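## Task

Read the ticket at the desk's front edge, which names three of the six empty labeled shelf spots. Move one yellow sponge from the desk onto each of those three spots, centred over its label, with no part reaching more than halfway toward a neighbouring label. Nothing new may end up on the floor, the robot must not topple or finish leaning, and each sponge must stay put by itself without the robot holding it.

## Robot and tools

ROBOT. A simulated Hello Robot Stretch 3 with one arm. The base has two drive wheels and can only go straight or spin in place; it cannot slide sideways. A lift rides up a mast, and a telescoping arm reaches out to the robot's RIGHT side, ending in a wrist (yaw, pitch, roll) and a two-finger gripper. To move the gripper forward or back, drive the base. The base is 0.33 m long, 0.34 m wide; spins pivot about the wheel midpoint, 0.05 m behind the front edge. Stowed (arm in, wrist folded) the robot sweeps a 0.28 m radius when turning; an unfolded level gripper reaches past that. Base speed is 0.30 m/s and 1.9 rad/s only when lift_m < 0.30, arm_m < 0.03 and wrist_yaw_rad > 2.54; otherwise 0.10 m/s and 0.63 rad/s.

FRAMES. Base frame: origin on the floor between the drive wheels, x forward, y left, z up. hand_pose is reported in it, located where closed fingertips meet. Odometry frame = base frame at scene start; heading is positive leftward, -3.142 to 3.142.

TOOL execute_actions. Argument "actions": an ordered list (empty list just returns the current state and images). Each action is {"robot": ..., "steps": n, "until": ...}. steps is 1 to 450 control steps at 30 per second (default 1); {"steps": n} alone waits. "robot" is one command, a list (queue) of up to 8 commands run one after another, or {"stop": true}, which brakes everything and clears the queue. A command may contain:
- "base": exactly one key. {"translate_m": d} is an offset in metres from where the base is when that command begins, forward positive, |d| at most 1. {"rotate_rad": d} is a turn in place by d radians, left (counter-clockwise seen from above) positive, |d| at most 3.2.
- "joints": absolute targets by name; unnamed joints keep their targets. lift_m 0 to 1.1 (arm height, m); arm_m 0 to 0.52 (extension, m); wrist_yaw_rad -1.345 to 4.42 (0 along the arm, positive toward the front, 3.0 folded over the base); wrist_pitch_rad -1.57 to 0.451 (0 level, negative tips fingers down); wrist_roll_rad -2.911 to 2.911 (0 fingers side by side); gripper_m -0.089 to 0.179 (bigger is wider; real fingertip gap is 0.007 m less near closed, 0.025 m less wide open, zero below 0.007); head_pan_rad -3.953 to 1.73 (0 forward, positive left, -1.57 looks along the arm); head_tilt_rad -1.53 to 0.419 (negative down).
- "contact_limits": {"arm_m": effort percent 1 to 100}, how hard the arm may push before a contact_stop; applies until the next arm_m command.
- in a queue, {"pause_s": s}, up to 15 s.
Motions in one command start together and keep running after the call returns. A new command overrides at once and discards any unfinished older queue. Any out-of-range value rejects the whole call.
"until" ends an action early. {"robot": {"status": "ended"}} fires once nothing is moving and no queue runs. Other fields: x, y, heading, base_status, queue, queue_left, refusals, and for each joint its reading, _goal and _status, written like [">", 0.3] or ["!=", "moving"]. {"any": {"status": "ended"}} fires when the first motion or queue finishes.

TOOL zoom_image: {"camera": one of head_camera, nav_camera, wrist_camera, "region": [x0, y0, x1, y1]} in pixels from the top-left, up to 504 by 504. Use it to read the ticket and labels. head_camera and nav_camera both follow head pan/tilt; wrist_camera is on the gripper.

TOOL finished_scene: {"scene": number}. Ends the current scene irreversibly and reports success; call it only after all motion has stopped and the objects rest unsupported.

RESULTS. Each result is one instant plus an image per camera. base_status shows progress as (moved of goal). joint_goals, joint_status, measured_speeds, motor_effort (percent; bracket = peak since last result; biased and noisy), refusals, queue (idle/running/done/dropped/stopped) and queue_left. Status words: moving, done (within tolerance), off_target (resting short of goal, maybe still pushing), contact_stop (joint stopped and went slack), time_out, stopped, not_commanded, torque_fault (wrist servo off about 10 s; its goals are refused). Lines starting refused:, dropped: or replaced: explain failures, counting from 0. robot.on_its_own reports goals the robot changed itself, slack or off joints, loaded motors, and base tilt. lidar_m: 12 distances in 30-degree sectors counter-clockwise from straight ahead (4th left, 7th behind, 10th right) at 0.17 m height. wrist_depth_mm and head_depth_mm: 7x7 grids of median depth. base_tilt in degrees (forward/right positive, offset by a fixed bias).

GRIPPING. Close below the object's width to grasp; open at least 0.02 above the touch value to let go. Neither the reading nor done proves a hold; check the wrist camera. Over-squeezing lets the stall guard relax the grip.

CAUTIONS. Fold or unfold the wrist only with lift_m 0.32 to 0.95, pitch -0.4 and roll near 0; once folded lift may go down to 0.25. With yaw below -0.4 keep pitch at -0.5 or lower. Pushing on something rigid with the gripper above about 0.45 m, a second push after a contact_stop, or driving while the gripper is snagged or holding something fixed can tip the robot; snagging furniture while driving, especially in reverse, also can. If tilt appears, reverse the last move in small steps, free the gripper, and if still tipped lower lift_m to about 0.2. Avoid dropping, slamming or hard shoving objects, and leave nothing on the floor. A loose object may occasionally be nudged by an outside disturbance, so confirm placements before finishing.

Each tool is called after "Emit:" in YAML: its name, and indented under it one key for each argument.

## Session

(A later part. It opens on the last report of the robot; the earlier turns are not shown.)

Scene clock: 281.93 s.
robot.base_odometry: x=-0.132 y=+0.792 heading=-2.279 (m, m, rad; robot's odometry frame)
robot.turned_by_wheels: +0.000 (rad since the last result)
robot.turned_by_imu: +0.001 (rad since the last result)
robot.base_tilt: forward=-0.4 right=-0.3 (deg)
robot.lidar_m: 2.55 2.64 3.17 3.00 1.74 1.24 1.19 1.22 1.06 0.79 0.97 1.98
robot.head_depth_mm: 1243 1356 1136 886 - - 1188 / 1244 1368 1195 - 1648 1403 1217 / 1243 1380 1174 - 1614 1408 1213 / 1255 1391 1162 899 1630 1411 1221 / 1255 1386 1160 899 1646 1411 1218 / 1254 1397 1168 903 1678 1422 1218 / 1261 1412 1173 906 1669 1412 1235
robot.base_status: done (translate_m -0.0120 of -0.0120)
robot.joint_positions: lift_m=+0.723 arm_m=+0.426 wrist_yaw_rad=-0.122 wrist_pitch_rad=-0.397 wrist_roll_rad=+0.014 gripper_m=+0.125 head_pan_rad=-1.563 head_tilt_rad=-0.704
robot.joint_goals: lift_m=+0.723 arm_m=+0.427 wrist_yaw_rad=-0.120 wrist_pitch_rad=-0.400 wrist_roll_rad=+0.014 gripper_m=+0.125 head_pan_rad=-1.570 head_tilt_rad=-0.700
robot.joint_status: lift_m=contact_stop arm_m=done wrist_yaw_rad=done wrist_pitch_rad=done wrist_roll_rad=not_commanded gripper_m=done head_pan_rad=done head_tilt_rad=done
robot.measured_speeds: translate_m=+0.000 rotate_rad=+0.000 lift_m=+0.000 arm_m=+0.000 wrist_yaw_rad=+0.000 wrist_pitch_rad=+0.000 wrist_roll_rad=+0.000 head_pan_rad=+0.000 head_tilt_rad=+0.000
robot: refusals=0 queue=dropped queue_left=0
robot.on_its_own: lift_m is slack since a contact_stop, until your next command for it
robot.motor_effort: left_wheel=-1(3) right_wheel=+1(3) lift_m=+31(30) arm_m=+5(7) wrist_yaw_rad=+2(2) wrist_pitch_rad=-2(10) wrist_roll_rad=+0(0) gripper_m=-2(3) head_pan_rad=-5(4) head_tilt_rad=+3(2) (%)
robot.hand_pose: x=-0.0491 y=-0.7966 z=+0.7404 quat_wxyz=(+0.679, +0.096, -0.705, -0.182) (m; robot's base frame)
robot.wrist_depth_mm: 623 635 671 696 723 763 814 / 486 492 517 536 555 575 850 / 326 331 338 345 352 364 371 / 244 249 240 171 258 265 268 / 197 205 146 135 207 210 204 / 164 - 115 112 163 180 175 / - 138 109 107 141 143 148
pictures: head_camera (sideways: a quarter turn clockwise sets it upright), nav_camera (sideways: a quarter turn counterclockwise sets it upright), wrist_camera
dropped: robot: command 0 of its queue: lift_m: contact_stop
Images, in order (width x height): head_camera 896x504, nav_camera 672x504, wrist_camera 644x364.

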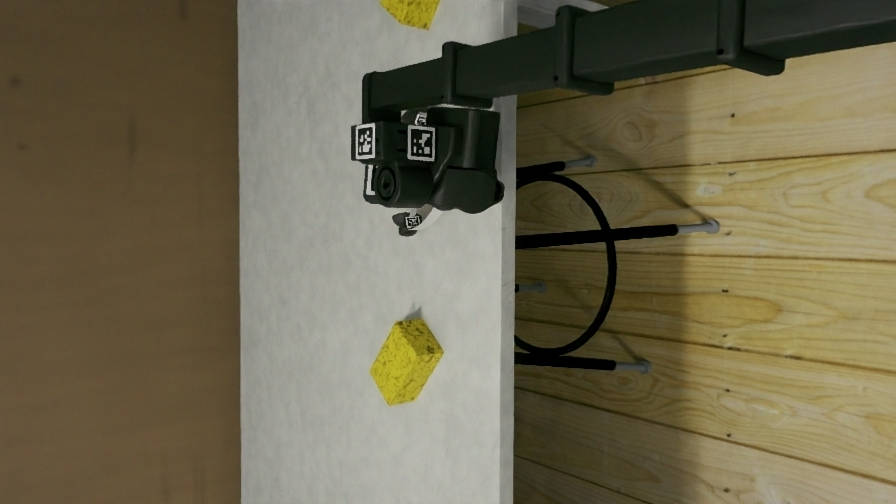

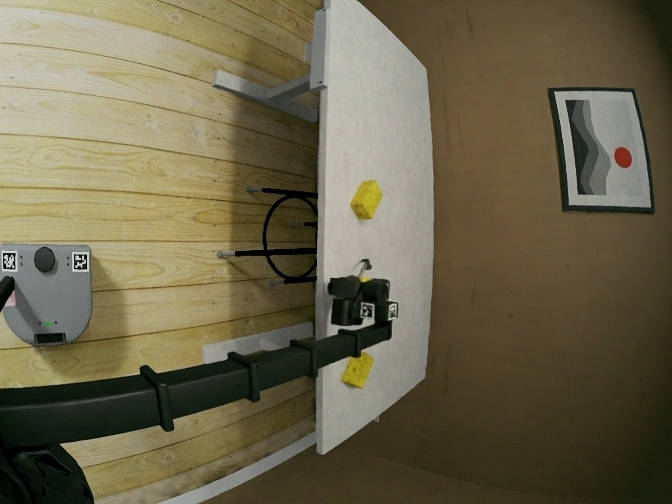

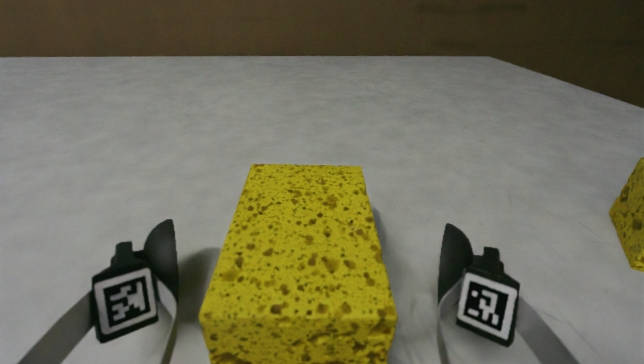

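Emit:
execute_actions:
  actions:
    - {"robot":[{"joints":{"lift_m":0.733}},{"joints":{"gripper_m":0.028}},{"joints":{"lift_m":0.80}}],"steps":250,"until":{"robot":{"lift_m":[">",0.77]}}}
    - {"robot":{"joints":{"arm_m":0.0,"head_tilt_rad":-0.9}},"steps":250,"until":{"robot":{"arm_m":["<",0.2]}}}
    - {"robot":{"joints":{"wrist_yaw_rad":2.65}},"steps":250,"until":{"robot":{"arm_m":["<",0.12]}}}
    - {"robot":{"joints":{"lift_m":0.29},"base":{"rotate_rad":1.83}},"steps":250,"until":{"robot":{"status":"ended"}}}
    - {"robot":{"base":{"translate_m":1.0}},"steps":250,"until":{"robot":{"translate_m":[">=",0.75]}}}
    - {"robot":{"base":{"translate_m":1.0}},"steps":250,"until":{"robot":{"translate_m":[">=",0.75]}}}
    - {"robot":[{"base":{"translate_m":0.90}},{"base":{"rotate_rad":1.32}}],"steps":400,"until":{"robot":{"status":"ended"}}}
    - {"robot":{"joints":{"lift_m":0.68}},"steps":100,"until":{"robot":{"lift_m":[">",0.33]}}}
    - {"robot":{"joints":{"wrist_yaw_rad":0.05,"arm_m":0.12}},"steps":300,"until":{"robot":{"status":"ended"}}}

Scene clock: 322.67 s.
robot.base_odometry: x=+2.042 y=-0.256 heading=+0.870 (m, m, rad; robot's odometry frame)
robot.turned_by_wheels: +3.150 (rad since the last result)
robot.turned_by_imu: +3.140 (rad since the last result)
robot.base_tilt: forward=-0.5 right=-0.3 (deg)
robot.lidar_m: 0.62 0.64 0.87 2.29 3.89 3.23 2.68 1.00 0.95 0.64 0.90 0.65
robot.head_depth_mm: 588 932 1019 1349 1379 - - / 594 939 1022 1345 - 1231 1139 / 599 932 1022 907 - 1245 1148 / 604 974 1136 1377 1427 1276 1149 / 879 1015 1204 1477 1463 1282 1148 / 888 1022 1211 1484 1460 1287 1148 / 888 1031 1218 1490 1466 1303 1159
robot.base_status: done (rotate_rad +1.3199 of +1.3200)
robot.joint_positions: lift_m=+0.680 arm_m=+0.120 wrist_yaw_rad=+0.053 wrist_pitch_rad=-0.418 wrist_roll_rad=+0.014 gripper_m=+0.029 head_pan_rad=-1.563 head_tilt_rad=-0.889
robot.joint_goals: lift_m=+0.680 arm_m=+0.120 wrist_yaw_rad=+0.050 wrist_pitch_rad=-0.400 wrist_roll_rad=+0.014 gripper_m=+0.028 head_pan_rad=-1.570 head_tilt_rad=-0.900
robot.joint_status: lift_m=done arm_m=done wrist_yaw_rad=done wrist_pitch_rad=done wrist_roll_rad=not_commanded gripper_m=done head_pan_rad=done head_tilt_rad=done
robot.measured_speeds: translate_m=+0.000 rotate_rad=+0.000 lift_m=+0.000 arm_m=+0.000 wrist_yaw_rad=+0.000 wrist_pitch_rad=+0.000 wrist_roll_rad=+0.000 head_pan_rad=+0.000 head_tilt_rad=+0.000
robot: refusals=0 queue=done queue_left=0
robot.motor_effort: left_wheel=-1(6) right_wheel=+2(6) lift_m=+35(36) arm_m=+4(6) wrist_yaw_rad=-2(3) wrist_pitch_rad=+9(9) wrist_roll_rad=+0(0) gripper_m=-18(95) head_pan_rad=-4(5) head_tilt_rad=-5(22) (%)
robot.hand_pose: x=-0.0096 y=-0.4887 z=+0.6926 quat_wxyz=(+0.691, +0.164, -0.692, -0.130) (m; robot's base frame)
robot.wrist_depth_mm: 545 540 541 480 479 483 482 / 598 596 574 510 525 524 535 / 654 636 645 476 495 503 512 / 708 726 688 180 368 372 380 / 763 782 155 144 343 693 699 / 803 871 118 119 122 776 786 / 767 818 111 111 731 762 739
pictures: head_camera (sideways: a quarter turn clockwise sets it upright), nav_camera (sideways: a quarter turn counterclockwise sets it upright), wrist_camera
Images, in order (width x height): head_camera 896x504, nav_camera 672x504, wrist_camera 644x364.

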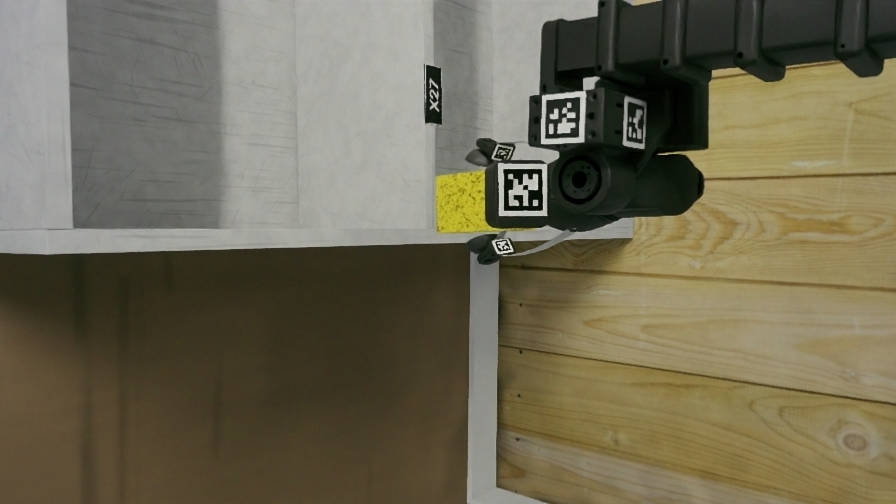

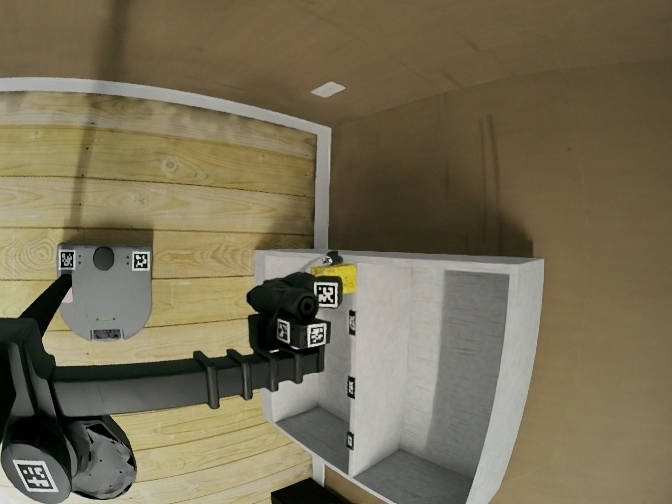

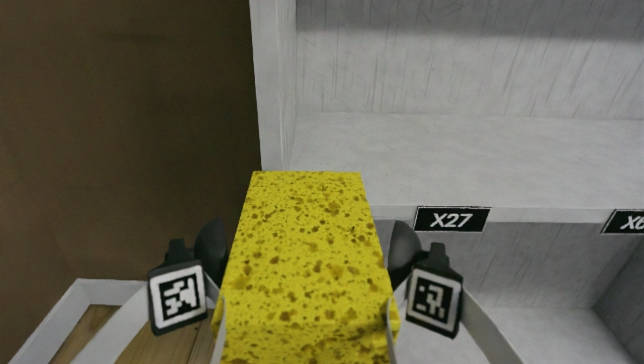

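Emit:
execute_actions:
  actions:
    - {"robot":[{"joints":{"lift_m":0.655,"arm_m":0.16},"base":{"translate_m":-0.137}},{"joints":{"arm_m":0.39}},{"joints":{"lift_m":0.63}},{"joints":{"gripper_m":0.11}},{"joints":{"arm_m":0.0,"lift_m":0.64}}],"steps":450,"until":{"robot":{"status":"ended"}}}

Scene clock: 340.77 s.
robot.base_odometry: x=+1.953 y=-0.361 heading=+0.871 (m, m, rad; robot's odometry frame)
robot.turned_by_wheels: +0.000 (rad since the last result)
robot.turned_by_imu: +0.002 (rad since the last result)
robot.base_tilt: forward=-0.5 right=-0.3 (deg)
robot.lidar_m: 0.76 0.78 1.06 2.79 3.92 3.13 2.54 1.34 0.90 0.66 0.66 0.79
robot.head_depth_mm: 591 935 1019 1346 1345 1288 - / 593 940 1025 1345 1348 1289 - / 601 938 1029 1355 1357 - - / 603 943 1031 1354 1366 1279 1148 / 607 903 985 1009 1390 1280 1152 / 602 701 1213 1485 1468 1290 1153 / 893 1027 1224 1487 1463 1299 1153
robot.base_status: done (translate_m -0.1370 of -0.1370)
robot.joint_positions: lift_m=+0.640 arm_m=+0.002 wrist_yaw_rad=+0.052 wrist_pitch_rad=-0.418 wrist_roll_rad=+0.014 gripper_m=+0.110 head_pan_rad=-1.563 head_tilt_rad=-0.889
robot.joint_goals: lift_m=+0.640 arm_m=+0.000 wrist_yaw_rad=+0.050 wrist_pitch_rad=-0.400 wrist_roll_rad=+0.014 gripper_m=+0.110 head_pan_rad=-1.570 head_tilt_rad=-0.900
robot.joint_status: lift_m=done arm_m=done wrist_yaw_rad=done wrist_pitch_rad=done wrist_roll_rad=not_commanded gripper_m=done head_pan_rad=done head_tilt_rad=done
robot.measured_speeds: translate_m=+0.000 rotate_rad=+0.000 lift_m=+0.000 arm_m=+0.000 wrist_yaw_rad=+0.000 wrist_pitch_rad=+0.000 wrist_roll_rad=+0.000 head_pan_rad=+0.000 head_tilt_rad=+0.000
robot: refusals=0 queue=done queue_left=0
robot.motor_effort: left_wheel=+0(6) right_wheel=+1(2) lift_m=+35(36) arm_m=-3(3) wrist_yaw_rad=-3(3) wrist_pitch_rad=+9(9) wrist_roll_rad=+0(0) gripper_m=-1(77) head_pan_rad=-4(4) head_tilt_rad=-5(5) (%)
robot.hand_pose: x=-0.0099 y=-0.3708 z=+0.6526 quat_wxyz=(+0.691, +0.164, -0.692, -0.130) (m; robot's base frame)
robot.wrist_depth_mm: 657 638 576 594 587 595 603 / 709 699 512 487 587 627 627 / 770 771 432 431 449 435 446 / 848 845 638 773 762 777 681 / 919 926 646 854 846 833 675 / 886 939 765 827 840 832 671 / 793 767 709 707 708 703 715
pictures: head_camera (sideways: a quarter turn clockwise sets it upright), nav_camera (sideways: a quarter turn counterclockwise sets it upright), wrist_camera
Images, in order (width x height): head_camera 896x504, nav_camera 672x504, wrist_camera 644x364.

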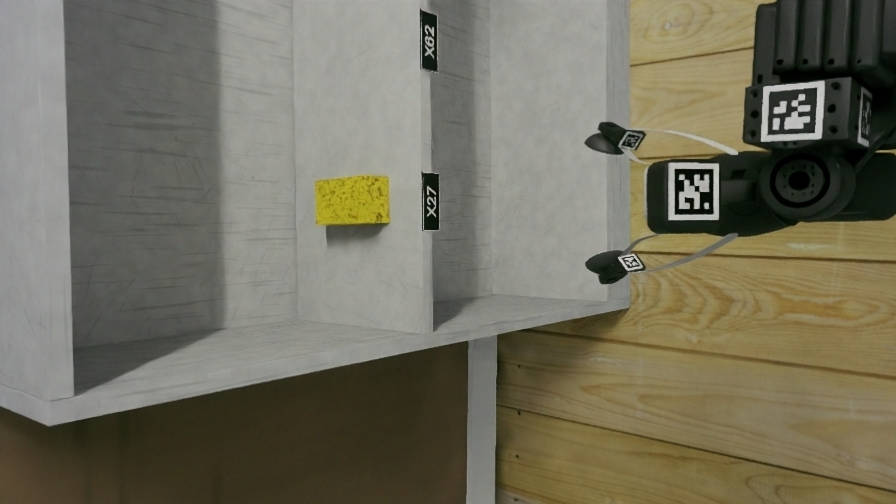

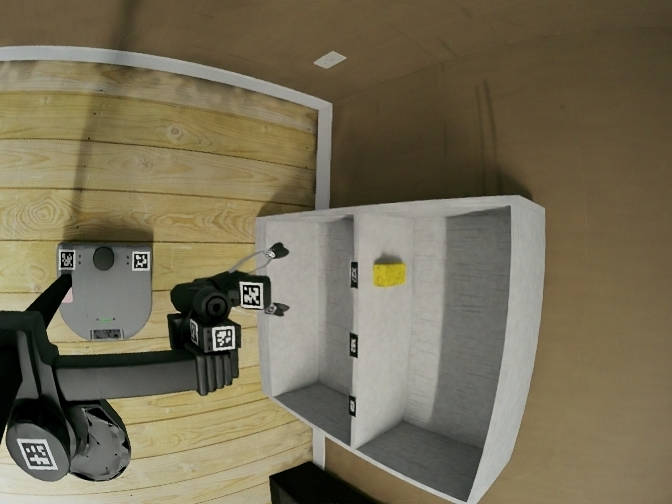

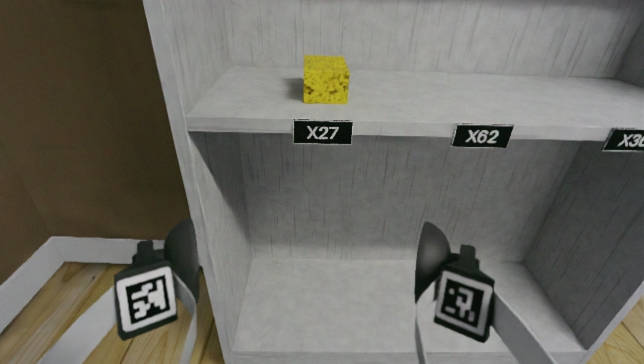

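Emit:
execute_actions:
  actions:
    - {"robot":{"joints":{"lift_m":0.33,"gripper_m":0.04,"wrist_yaw_rad":2.65,"head_tilt_rad":-0.7},"base":{"rotate_rad":1.79}},"steps":250,"until":{"robot":{"wrist_yaw_rad":[">",2.4]}}}
    - {"robot":{"joints":{"lift_m":0.29}},"steps":250,"until":{"robot":{"status":"ended"}}}
    - {"robot":{"base":{"translate_m":1.0}},"steps":250,"until":{"robot":{"translate_m":[">=",0.75]}}}
    - {"robot":{"base":{"translate_m":1.0}},"steps":250,"until":{"robot":{"translate_m":[">=",0.75]}}}
    - {"robot":[{"base":{"translate_m":0.94}},{"base":{"rotate_rad":1.36}}],"steps":400,"until":{"robot":{"status":"ended"}}}
    - {"robot":{"joints":{"lift_m":0.80}},"steps":100,"until":{"robot":{"lift_m":[">",0.33]}}}
    - {"robot":{"joints":{"wrist_yaw_rad":0.8,"gripper_m":0.125,"arm_m":0.17}},"steps":300,"until":{"robot":{"lift_m":[">",0.77]}}}
    - {"robot":{"joints":{"arm_m":0.39}},"steps":300,"until":{"robot":{"status":"ended"}}}

Scene clock: 377.13 s.
robot.base_odometry: x=-0.221 y=+0.774 heading=-2.263 (m, m, rad; robot's odometry frame)
robot.turned_by_wheels: +3.150 (rad since the last result)
robot.turned_by_imu: +3.139 (rad since the last result)
robot.base_tilt: forward=-0.5 right=-0.3 (deg)
robot.lidar_m: 2.47 2.58 3.17 3.07 1.80 1.31 1.26 1.31 1.04 0.74 1.16 1.95
robot.head_depth_mm: 1182 1318 1185 - - 1369 1212 / 1184 1313 1247 860 1527 1397 1214 / 1192 1329 1225 838 1545 1380 1217 / 1202 1342 1209 841 1577 1398 1218 / 1207 1349 1165 872 1547 1416 1226 / 1209 1346 1163 903 1592 1411 1224 / 1215 1368 1165 906 1594 1413 1229
robot.base_status: done (rotate_rad +1.3599 of +1.3600)
robot.joint_positions: lift_m=+0.800 arm_m=+0.390 wrist_yaw_rad=+0.802 wrist_pitch_rad=-0.418 wrist_roll_rad=+0.014 gripper_m=+0.125 head_pan_rad=-1.563 head_tilt_rad=-0.704
robot.joint_goals: lift_m=+0.800 arm_m=+0.390 wrist_yaw_rad=+0.800 wrist_pitch_rad=-0.400 wrist_roll_rad=+0.014 gripper_m=+0.125 head_pan_rad=-1.570 head_tilt_rad=-0.700
robot.joint_status: lift_m=done arm_m=done wrist_yaw_rad=done wrist_pitch_rad=done wrist_roll_rad=not_commanded gripper_m=done head_pan_rad=done head_tilt_rad=done
robot.measured_speeds: translate_m=+0.000 rotate_rad=+0.000 lift_m=+0.000 arm_m=+0.000 wrist_yaw_rad=+0.000 wrist_pitch_rad=+0.000 wrist_roll_rad=+0.000 head_pan_rad=+0.000 head_tilt_rad=+0.000
robot: refusals=0 queue=done queue_left=0
robot.motor_effort: left_wheel=-1(8) right_wheel=+1(7) lift_m=+35(37) arm_m=+3(3) wrist_yaw_rad=-2(4) wrist_pitch_rad=+9(9) wrist_roll_rad=+0(0) gripper_m=-1(80) head_pan_rad=-5(5) head_tilt_rad=+2(21) (%)
robot.hand_pose: x=+0.1398 y=-0.6908 z=+0.8126 quat_wxyz=(+0.690, +0.406, -0.584, +0.132) (m; robot's base frame)
robot.wrist_depth_mm: - - - 953 761 644 560 / - 730 732 758 770 666 578 / 482 487 499 504 517 531 547 / 367 375 380 385 393 397 402 / 299 312 305 307 314 319 321 / 262 - 256 248 204 268 266 / 927 211 218 214 176 212 228
pictures: head_camera (sideways: a quarter turn clockwise sets it upright), nav_camera (sideways: a quarter turn counterclockwise sets it upright), wrist_camera
Images, in order (width x height): head_camera 896x504, nav_camera 672x504, wrist_camera 644x364.

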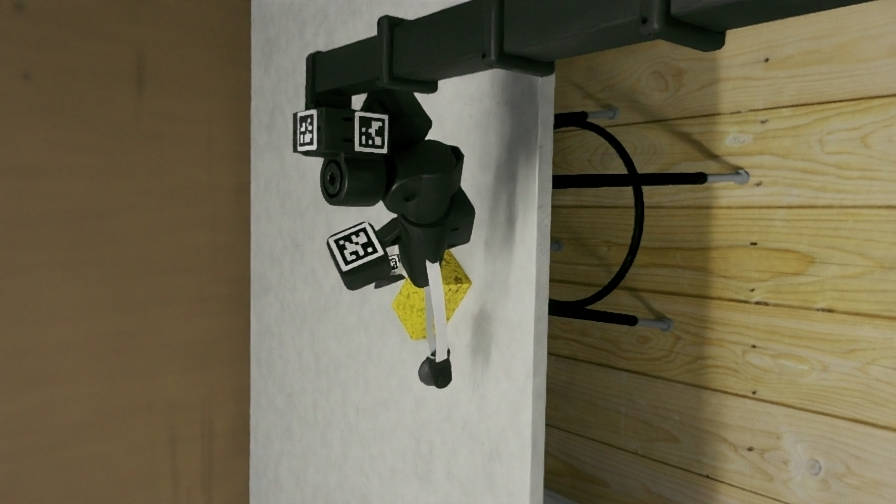

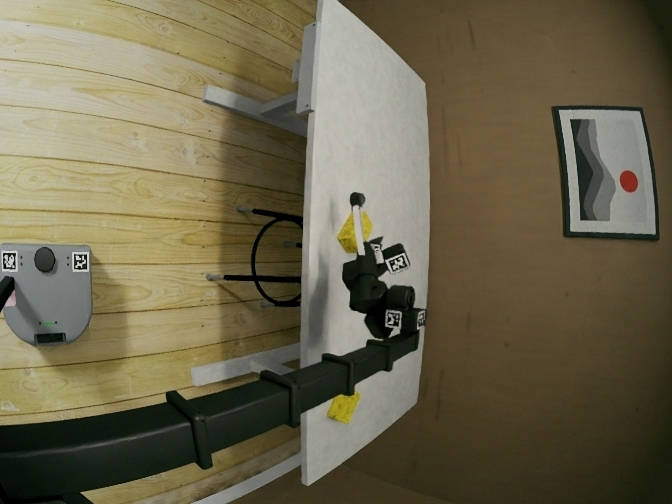

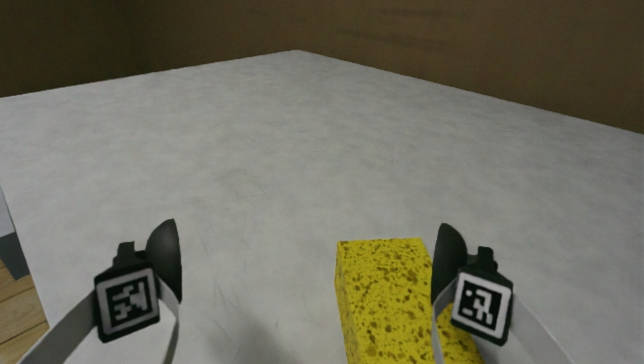

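Emit:
execute_actions:
  actions:
    - {"robot":[{"joints":{"arm_m":0.447,"wrist_yaw_rad":0.88},"base":{"translate_m":-0.038}},{"joints":{"lift_m":0.734}}],"steps":250,"until":{"robot":{"status":"ended"}}}

Scene clock: 386.97 s.
robot.base_odometry: x=-0.197 y=+0.804 heading=-2.263 (m, m, rad; robot's odometry frame)
robot.turned_by_wheels: +0.000 (rad since the last result)
robot.turned_by_imu: +0.001 (rad since the last result)
robot.base_tilt: forward=-0.5 right=-0.2 (deg)
robot.lidar_m: 2.51 2.61 3.19 3.07 1.75 1.27 1.23 1.27 1.02 0.73 0.90 1.95
robot.head_depth_mm: 1177 1322 1137 900 - - 1200 / 1192 1327 1197 838 1546 1397 1216 / 1195 1335 1205 833 1288 1394 1215 / 1199 1336 1161 842 1585 1408 1222 / 1207 1353 1160 859 1535 1417 1221 / 1215 1352 1164 903 1594 1403 1227 / 1220 1367 1174 907 1598 1426 1227
robot.base_status: done (translate_m -0.0380 of -0.0380)
robot.joint_positions: lift_m=+0.734 arm_m=+0.447 wrist_yaw_rad=+0.877 wrist_pitch_rad=-0.418 wrist_roll_rad=+0.014 gripper_m=+0.125 head_pan_rad=-1.563 head_tilt_rad=-0.704
robot.joint_goals: lift_m=+0.734 arm_m=+0.447 wrist_yaw_rad=+0.880 wrist_pitch_rad=-0.400 wrist_roll_rad=+0.014 gripper_m=+0.125 head_pan_rad=-1.570 head_tilt_rad=-0.700
robot.joint_status: lift_m=done arm_m=done wrist_yaw_rad=done wrist_pitch_rad=done wrist_roll_rad=not_commanded gripper_m=done head_pan_rad=done head_tilt_rad=done
robot.measured_speeds: translate_m=+0.000 rotate_rad=+0.000 lift_m=+0.000 arm_m=+0.000 wrist_yaw_rad=+0.000 wrist_pitch_rad=+0.000 wrist_roll_rad=+0.000 head_pan_rad=+0.000 head_tilt_rad=+0.000
robot: refusals=0 queue=done queue_left=0
robot.motor_effort: left_wheel=-1(4) right_wheel=+1(2) lift_m=+28(36) arm_m=+3(3) wrist_yaw_rad=+3(4) wrist_pitch_rad=+9(9) wrist_roll_rad=+0(0) gripper_m=-1(0) head_pan_rad=-5(4) head_tilt_rad=+2(3) (%)
robot.hand_pose: x=+0.1511 y=-0.7352 z=+0.7469 quat_wxyz=(+0.685, +0.428, -0.569, +0.158) (m; robot's base frame)
robot.wrist_depth_mm: - - - 890 736 628 522 / 479 486 502 516 535 555 527 / 333 336 342 348 354 364 373 / 251 255 257 180 266 272 275 / 203 213 200 144 214 216 219 / 171 - 163 120 129 182 182 / - 144 141 115 144 149 155
pictures: head_camera (sideways: a quarter turn clockwise sets it upright), nav_camera (sideways: a quarter turn counterclockwise sets it upright), wrist_camera
Images, in order (width x height): head_camera 896x504, nav_camera 672x504, wrist_camera 644x364.

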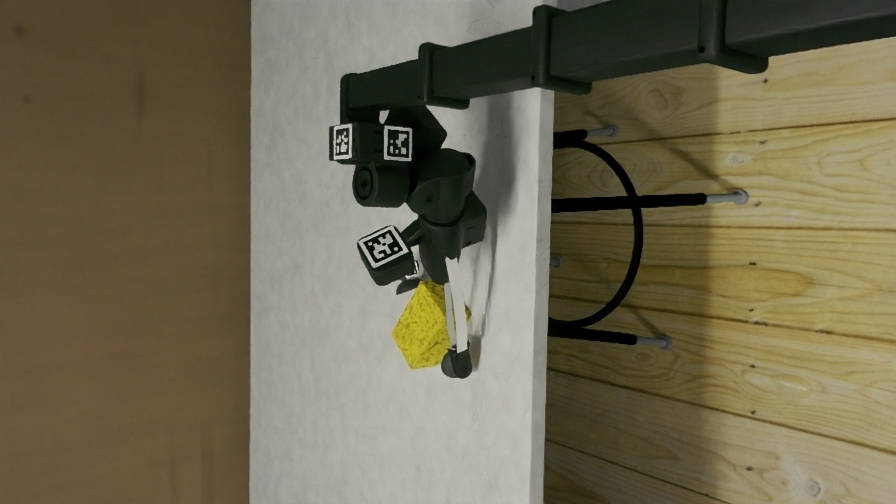

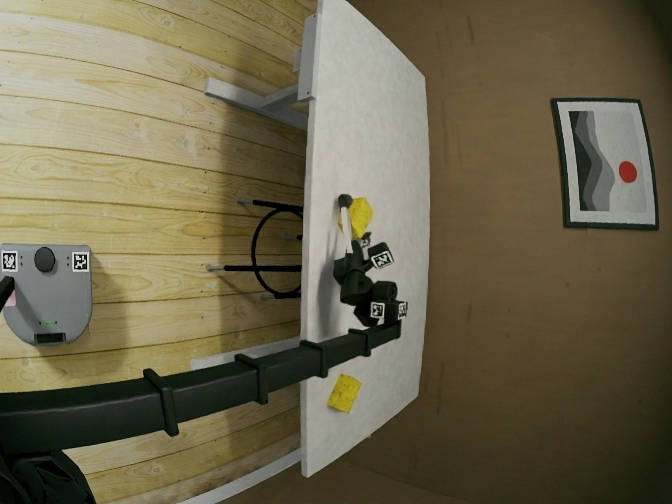

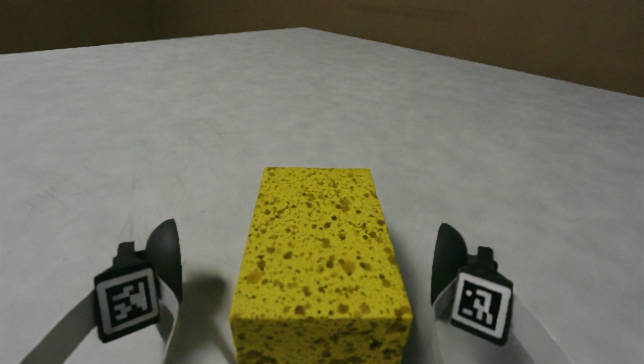

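Emit:
execute_actions:
  actions:
    - {"robot":[{"joints":{"gripper_m":0.028,"arm_m":0.453}},{"joints":{"lift_m":0.78}}],"steps":250,"until":{"robot":{"lift_m":[">",0.76]}}}
    - {"robot":{"joints":{"arm_m":0.0,"head_tilt_rad":-0.9,"wrist_yaw_rad":2.65}},"steps":250,"until":{"robot":{"arm_m":["<",0.15]}}}
    - {"robot":{"joints":{"lift_m":0.29},"base":{"rotate_rad":1.255}},"steps":250,"until":{"robot":{"base_status":"done"}}}
    - {"robot":{"base":{"translate_m":1.0}},"steps":250,"until":{"robot":{"lift_m":["<",0.295],"translate_m":[">=",0.2]}}}
    - {"robot":{"base":{"translate_m":1.0}},"steps":250,"until":{"robot":{"translate_m":[">=",0.7]}}}
    - {"robot":{"base":{"translate_m":1.0}},"steps":250,"until":{"robot":{"y":["<",-0.535]}}}
    - {"robot":[{"base":{"translate_m":1.0}},{"base":{"rotate_rad":1.89}}],"steps":400,"until":{"robot":{"status":"ended"}}}
    - {"robot":{"joints":{"lift_m":0.565}},"steps":100,"until":{"robot":{"lift_m":[">",0.33]}}}
    - {"robot":{"joints":{"wrist_yaw_rad":0.05,"arm_m":0.08}},"steps":300,"until":{"robot":{"status":"ended"}}}

Scene clock: 422.10 s.
robot.base_odometry: x=+1.186 y=-1.387 heading=+0.882 (m, m, rad; robot's odometry frame)
robot.turned_by_wheels: +3.145 (rad since the last result)
robot.turned_by_imu: +3.130 (rad since the last result)
robot.base_tilt: forward=-0.5 right=-0.3 (deg)
robot.lidar_m: 2.03 2.10 2.87 3.29 2.46 1.79 1.26 0.89 0.89 0.60 0.92 0.88
robot.head_depth_mm: 561 872 1027 965 1321 1273 - / 568 878 1039 990 1328 - 1114 / 572 884 1045 998 801 - 1126 / 579 871 1028 998 1273 1279 1148 / 554 690 1077 1382 1458 1292 1153 / 830 958 1134 1395 1459 1290 1147 / 836 963 1139 1398 1470 1293 1160
robot.base_status: done (rotate_rad +1.8899 of +1.8900)
robot.joint_positions: lift_m=+0.565 arm_m=+0.080 wrist_yaw_rad=+0.053 wrist_pitch_rad=-0.418 wrist_roll_rad=+0.014 gripper_m=+0.029 head_pan_rad=-1.563 head_tilt_rad=-0.889
robot.joint_goals: lift_m=+0.565 arm_m=+0.080 wrist_yaw_rad=+0.050 wrist_pitch_rad=-0.400 wrist_roll_rad=+0.014 gripper_m=+0.028 head_pan_rad=-1.570 head_tilt_rad=-0.900
robot.joint_status: lift_m=done arm_m=done wrist_yaw_rad=done wrist_pitch_rad=done wrist_roll_rad=not_commanded gripper_m=done head_pan_rad=done head_tilt_rad=done
robot.measured_speeds: translate_m=+0.000 rotate_rad=+0.000 lift_m=+0.000 arm_m=+0.000 wrist_yaw_rad=+0.000 wrist_pitch_rad=+0.000 wrist_roll_rad=+0.000 head_pan_rad=+0.000 head_tilt_rad=+0.000
robot: refusals=0 queue=done queue_left=0
robot.motor_effort: left_wheel=-1(6) right_wheel=+1(7) lift_m=+35(37) arm_m=+3(4) wrist_yaw_rad=-3(4) wrist_pitch_rad=+9(10) wrist_roll_rad=+0(0) gripper_m=-20(94) head_pan_rad=-4(5) head_tilt_rad=-5(23) (%)
robot.hand_pose: x=-0.0096 y=-0.4487 z=+0.5775 quat_wxyz=(+0.691, +0.164, -0.692, -0.130) (m; robot's base frame)
robot.wrist_depth_mm: 541 526 338 479 475 469 461 / 584 576 349 517 510 501 494 / 641 631 358 436 438 426 406 / 710 703 325 181 331 335 345 / 760 770 156 145 654 677 663 / 796 807 120 121 121 706 706 / 713 680 110 110 590 637 646
pictures: head_camera (sideways: a quarter turn clockwise sets it upright), nav_camera (sideways: a quarter turn counterclockwise sets it upright), wrist_camera
Images, in order (width x height): head_camera 896x504, nav_camera 672x504, wrist_camera 644x364.

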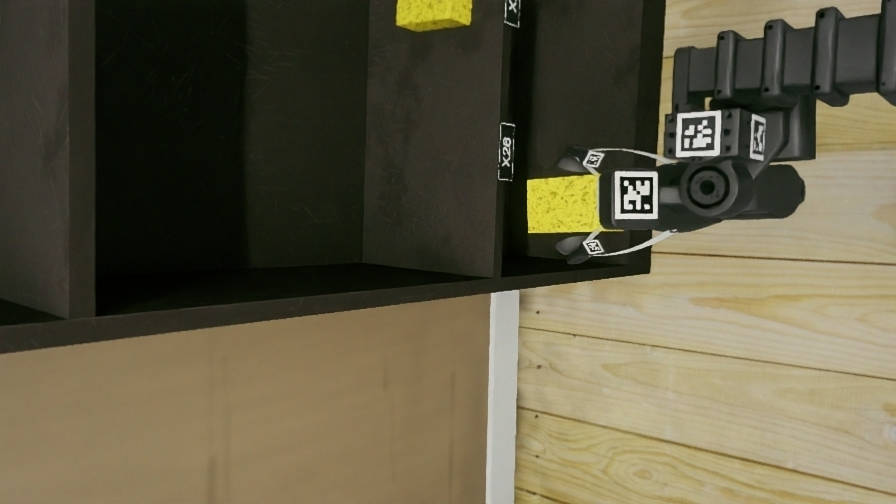

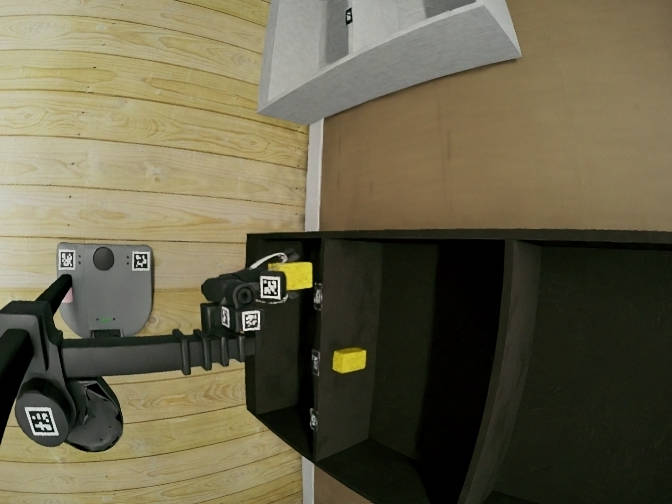

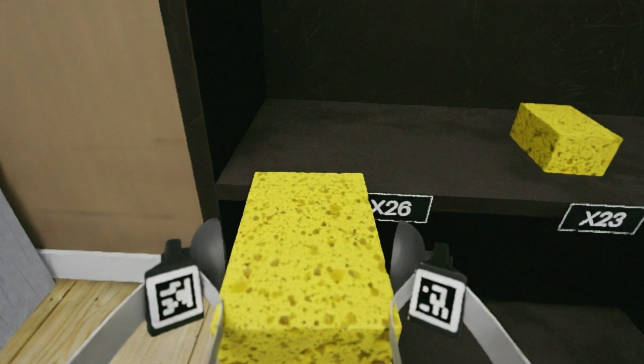

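Emit:
execute_actions:
  actions:
    - {"robot":[{"joints":{"arm_m":0.335},"base":{"translate_m":-0.072}},{"joints":{"lift_m":0.534}},{"joints":{"gripper_m":0.11}},{"joints":{"arm_m":0.1,"lift_m":0.545}}],"steps":450,"until":{"robot":{"status":"ended"}}}

Scene clock: 434.03 s.
robot.base_odometry: x=+1.140 y=-1.443 heading=+0.882 (m, m, rad; robot's odometry frame)
robot.turned_by_wheels: +0.000 (rad since the last result)
robot.turned_by_imu: +0.002 (rad since the last result)
robot.base_tilt: forward=-0.4 right=-0.4 (deg)
robot.lidar_m: 2.10 2.18 2.98 3.37 2.34 1.71 1.19 0.84 0.85 0.63 0.62 0.94
robot.head_depth_mm: 564 870 1023 954 1321 1270 1153 / 568 875 1035 989 1325 - 1126 / 573 882 1041 973 1373 - 1142 / 577 893 1049 999 1356 1283 1148 / 583 860 958 983 1374 1286 1152 / 554 655 1107 1394 1459 1296 1156 / 839 968 1146 1398 1465 1296 1157
robot.base_status: done (translate_m -0.0720 of -0.0720)
robot.joint_positions: lift_m=+0.545 arm_m=+0.100 wrist_yaw_rad=+0.052 wrist_pitch_rad=-0.418 wrist_roll_rad=+0.014 gripper_m=+0.110 head_pan_rad=-1.563 head_tilt_rad=-0.889
robot.joint_goals: lift_m=+0.545 arm_m=+0.100 wrist_yaw_rad=+0.050 wrist_pitch_rad=-0.400 wrist_roll_rad=+0.014 gripper_m=+0.110 head_pan_rad=-1.570 head_tilt_rad=-0.900
robot.joint_status: lift_m=done arm_m=done wrist_yaw_rad=done wrist_pitch_rad=done wrist_roll_rad=not_commanded gripper_m=done head_pan_rad=done head_tilt_rad=done
robot.measured_speeds: translate_m=+0.000 rotate_rad=+0.000 lift_m=+0.000 arm_m=+0.000 wrist_yaw_rad=+0.000 wrist_pitch_rad=+0.000 wrist_roll_rad=+0.000 head_pan_rad=+0.000 head_tilt_rad=+0.000
robot: refusals=0 queue=done queue_left=0
robot.motor_effort: left_wheel=-1(4) right_wheel=+1(1) lift_m=+35(36) arm_m=-4(3) wrist_yaw_rad=-2(4) wrist_pitch_rad=+10(10) wrist_roll_rad=+0(0) gripper_m=+0(78) head_pan_rad=-4(5) head_tilt_rad=-5(6) (%)
robot.hand_pose: x=-0.0099 y=-0.4694 z=+0.5575 quat_wxyz=(+0.691, +0.164, -0.692, -0.130) (m; robot's base frame)
robot.wrist_depth_mm: 240 301 458 461 453 448 445 / 548 306 484 491 497 478 475 / 607 311 380 325 392 330 412 / 676 303 300 296 296 303 308 / 746 722 635 666 653 646 625 / 777 786 658 701 692 711 685 / 702 668 581 596 611 596 617
pictures: head_camera (sideways: a quarter turn clockwise sets it upright), nav_camera (sideways: a quarter turn counterclockwise sets it upright), wrist_camera
Images, in order (width x height): head_camera 896x504, nav_camera 672x504, wrist_camera 644x364.

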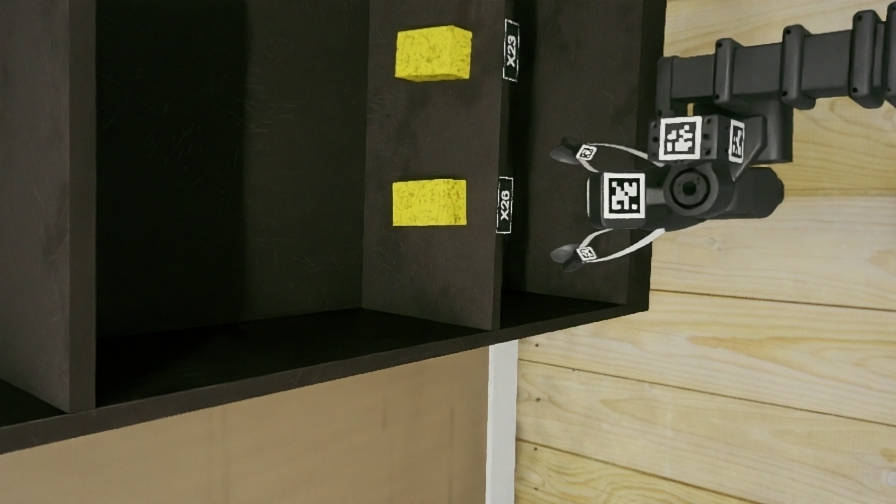

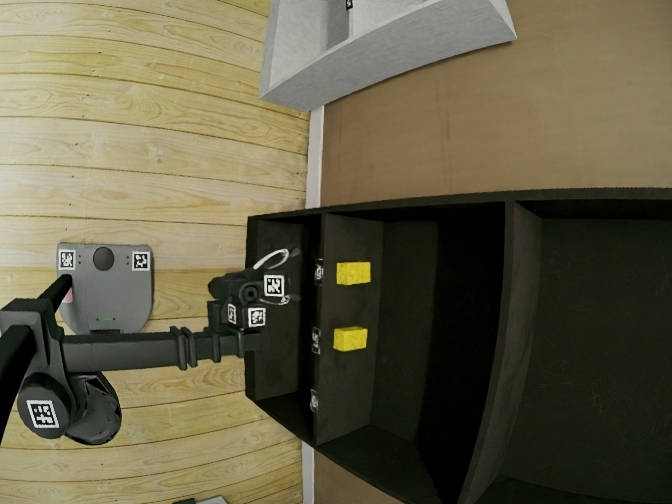

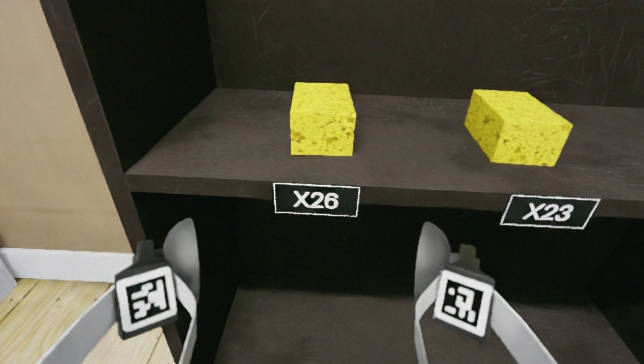

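Check X27 and the desk.

Emit:
execute_actions:
  actions:
    - {"robot":{"joints":{"head_pan_rad":-0.5,"head_tilt_rad":-0.5}},"steps":100,"until":{"robot":{"status":"ended"}}}

Emit:
execute_actions:
  actions:
    - {"robot":{"joints":{"head_pan_rad":1.2,"head_tilt_rad":-0.35}},"steps":100,"until":{"robot":{"status":"ended"}}}

Scene clock: 440.43 s.
robot.base_odometry: x=+1.140 y=-1.443 heading=+0.882 (m, m, rad; robot's odometry frame)
robot.turned_by_wheels: +0.000 (rad since the last result)
robot.turned_by_imu: +0.001 (rad since the last result)
robot.base_tilt: forward=-0.5 right=-0.3 (deg)
robot.lidar_m: 2.10 2.18 2.98 3.37 2.35 1.71 1.19 0.83 0.85 0.63 0.62 0.94
robot.head_depth_mm: 1145 1187 935 1036 1176 1353 1356 / 1303 1329 1359 1323 1137 1283 1340 / 1504 1490 1610 1453 1782 1544 1352 / 1782 1787 1685 1614 1903 1630 1357 / 1945 2075 2196 2421 2019 1642 1363 / 1881 2002 2179 2347 2070 1652 1359 / 1790 1922 2075 2235 2069 1658 1373
robot.base_status: done (translate_m -0.0720 of -0.0720)
robot.joint_positions: lift_m=+0.545 arm_m=+0.100 wrist_yaw_rad=+0.052 wrist_pitch_rad=-0.418 wrist_roll_rad=+0.014 gripper_m=+0.110 head_pan_rad=-0.507 head_tilt_rad=-0.508
robot.joint_goals: lift_m=+0.545 arm_m=+0.100 wrist_yaw_rad=+0.050 wrist_pitch_rad=-0.400 wrist_roll_rad=+0.014 gripper_m=+0.110 head_pan_rad=-0.500 head_tilt_rad=-0.500
robot.joint_status: lift_m=done arm_m=done wrist_yaw_rad=done wrist_pitch_rad=done wrist_roll_rad=not_commanded gripper_m=done head_pan_rad=done head_tilt_rad=done
robot.measured_speeds: translate_m=+0.000 rotate_rad=+0.000 lift_m=+0.000 arm_m=+0.000 wrist_yaw_rad=+0.000 wrist_pitch_rad=+0.000 wrist_roll_rad=+0.000 head_pan_rad=+0.000 head_tilt_rad=+0.000
robot: refusals=0 queue=done queue_left=0
robot.motor_effort: left_wheel=-1(1) right_wheel=+2(2) lift_m=+35(35) arm_m=-3(3) wrist_yaw_rad=-2(1) wrist_pitch_rad=+10(10) wrist_roll_rad=+0(0) gripper_m=+0(0) head_pan_rad=+4(60) head_tilt_rad=+4(29) (%)
robot.hand_pose: x=-0.0099 y=-0.4694 z=+0.5575 quat_wxyz=(+0.691, +0.164, -0.692, -0.130) (m; robot's base frame)
robot.wrist_depth_mm: 240 302 457 460 455 450 446 / 549 305 489 482 493 485 478 / 614 309 376 323 393 332 417 / 675 304 300 297 297 303 307 / 754 714 631 667 648 644 633 / 780 796 653 712 722 699 665 / 701 662 586 604 608 606 620
pictures: head_camera (sideways: a quarter turn clockwise sets it upright), nav_camera (sideways: a quarter turn counterclockwise sets it upright), wrist_camera
Images, in order (width x height): head_camera 896x504, nav_camera 672x504, wrist_camera 644x364.

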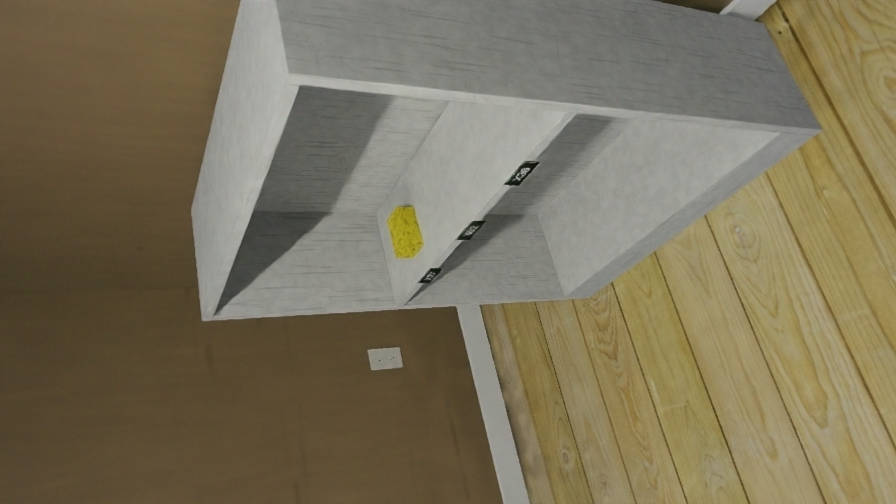

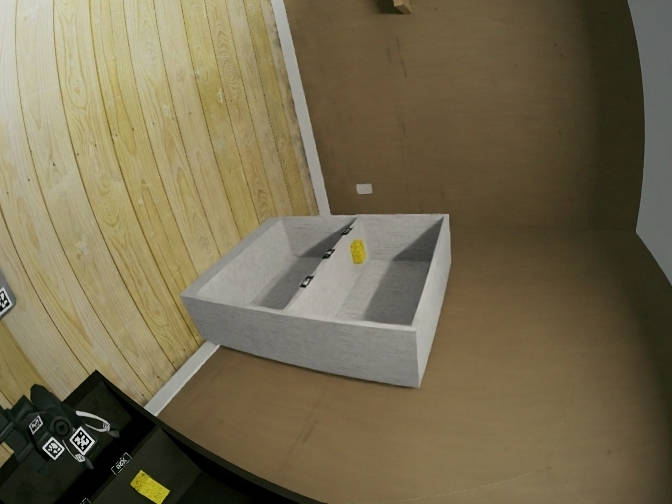

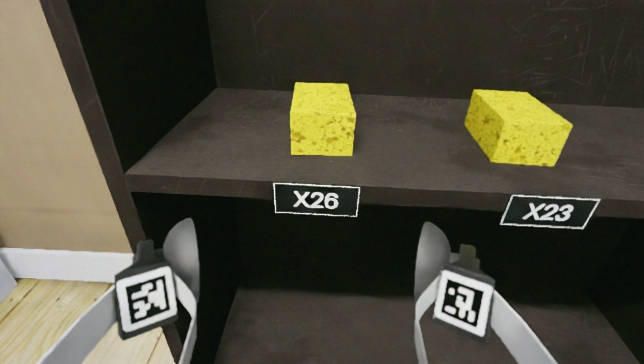

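Scene clock: 441.80 s.
robot.base_odometry: x=+1.140 y=-1.443 heading=+0.882 (m, m, rad; robot's odometry frame)
robot.turned_by_wheels: +0.000 (rad since the last result)
robot.turned_by_imu: +0.000 (rad since the last result)
robot.base_tilt: forward=-0.5 right=-0.3 (deg)
robot.lidar_m: 2.11 2.18 2.98 3.37 2.35 1.72 1.19 0.84 0.85 0.63 0.62 0.94
robot.head_depth_mm: 3238 3348 3436 3492 2576 1913 1521 / 3732 - - 3899 2573 1908 1524 / 3759 3978 - 3930 2574 1920 1531 / 3598 3756 3977 3798 2561 1915 1539 / 3498 3653 3803 3908 2595 1927 1536 / 3416 3551 3763 3916 2573 1917 1538 / 3288 3471 3631 3647 2595 1923 1541
robot.base_status: done (translate_m -0.0720 of -0.0720)
robot.joint_positions: lift_m=+0.545 arm_m=+0.100 wrist_yaw_rad=+0.052 wrist_pitch_rad=-0.418 wrist_roll_rad=+0.014 gripper_m=+0.110 head_pan_rad=+1.193 head_tilt_rad=-0.359
robot.joint_goals: lift_m=+0.545 arm_m=+0.100 wrist_yaw_rad=+0.050 wrist_pitch_rad=-0.400 wrist_roll_rad=+0.014 gripper_m=+0.110 head_pan_rad=+1.200 head_tilt_rad=-0.350
robot.joint_status: lift_m=done arm_m=done wrist_yaw_rad=done wrist_pitch_rad=done wrist_roll_rad=not_commanded gripper_m=done head_pan_rad=done head_tilt_rad=done
robot.measured_speeds: translate_m=+0.000 rotate_rad=+0.000 lift_m=+0.000 arm_m=+0.000 wrist_yaw_rad=+0.000 wrist_pitch_rad=+0.000 wrist_roll_rad=+0.000 head_pan_rad=+0.000 head_tilt_rad=+0.000
robot: refusals=0 queue=done queue_left=0
robot.motor_effort: left_wheel=+0(1) right_wheel=+1(1) lift_m=+35(36) arm_m=-4(3) wrist_yaw_rad=-2(3) wrist_pitch_rad=+10(10) wrist_roll_rad=+0(0) gripper_m=+0(2) head_pan_rad=+5(61) head_tilt_rad=+5(20) (%)
robot.hand_pose: x=-0.0099 y=-0.4694 z=+0.5575 quat_wxyz=(+0.691, +0.164, -0.692, -0.130) (m; robot's base frame)
robot.wrist_depth_mm: 240 303 453 454 456 450 441 / 554 308 491 488 492 477 478 / 615 310 375 326 394 332 415 / 672 303 301 297 298 304 307 / 747 711 634 665 646 642 622 / 770 777 642 708 679 690 667 / 702 665 580 610 603 591 619
pictures: head_camera (sideways: a quarter turn clockwise sets it upright), nav_camera (sideways: a quarter turn counterclockwise sets it upright), wrist_camera
Images, in order (width x height): head_camera 896x504, nav_camera 672x504, wrist_camera 644x364.

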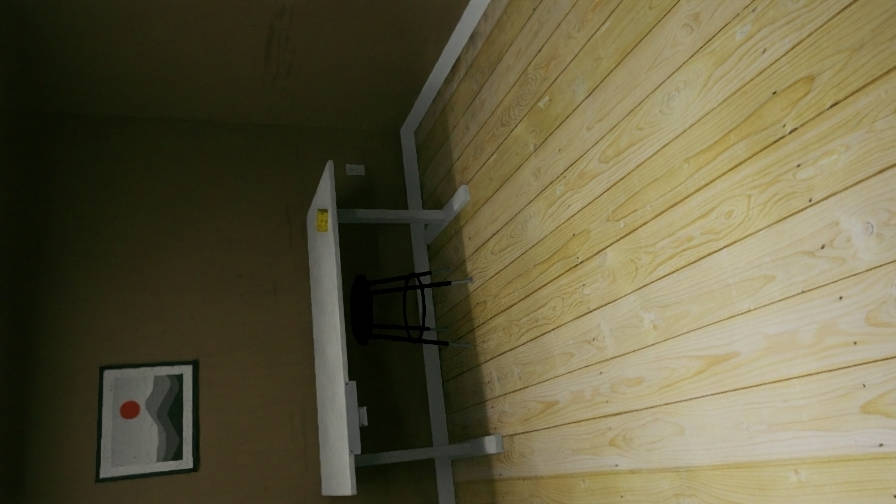

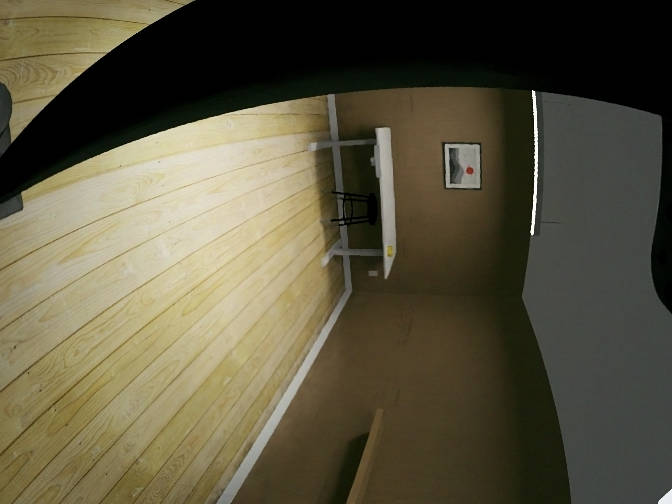

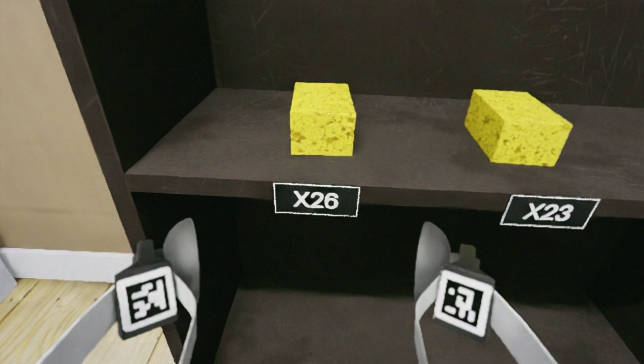

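Emit:
finished_scene:
  scene: 1

The scene is finished: the task was done.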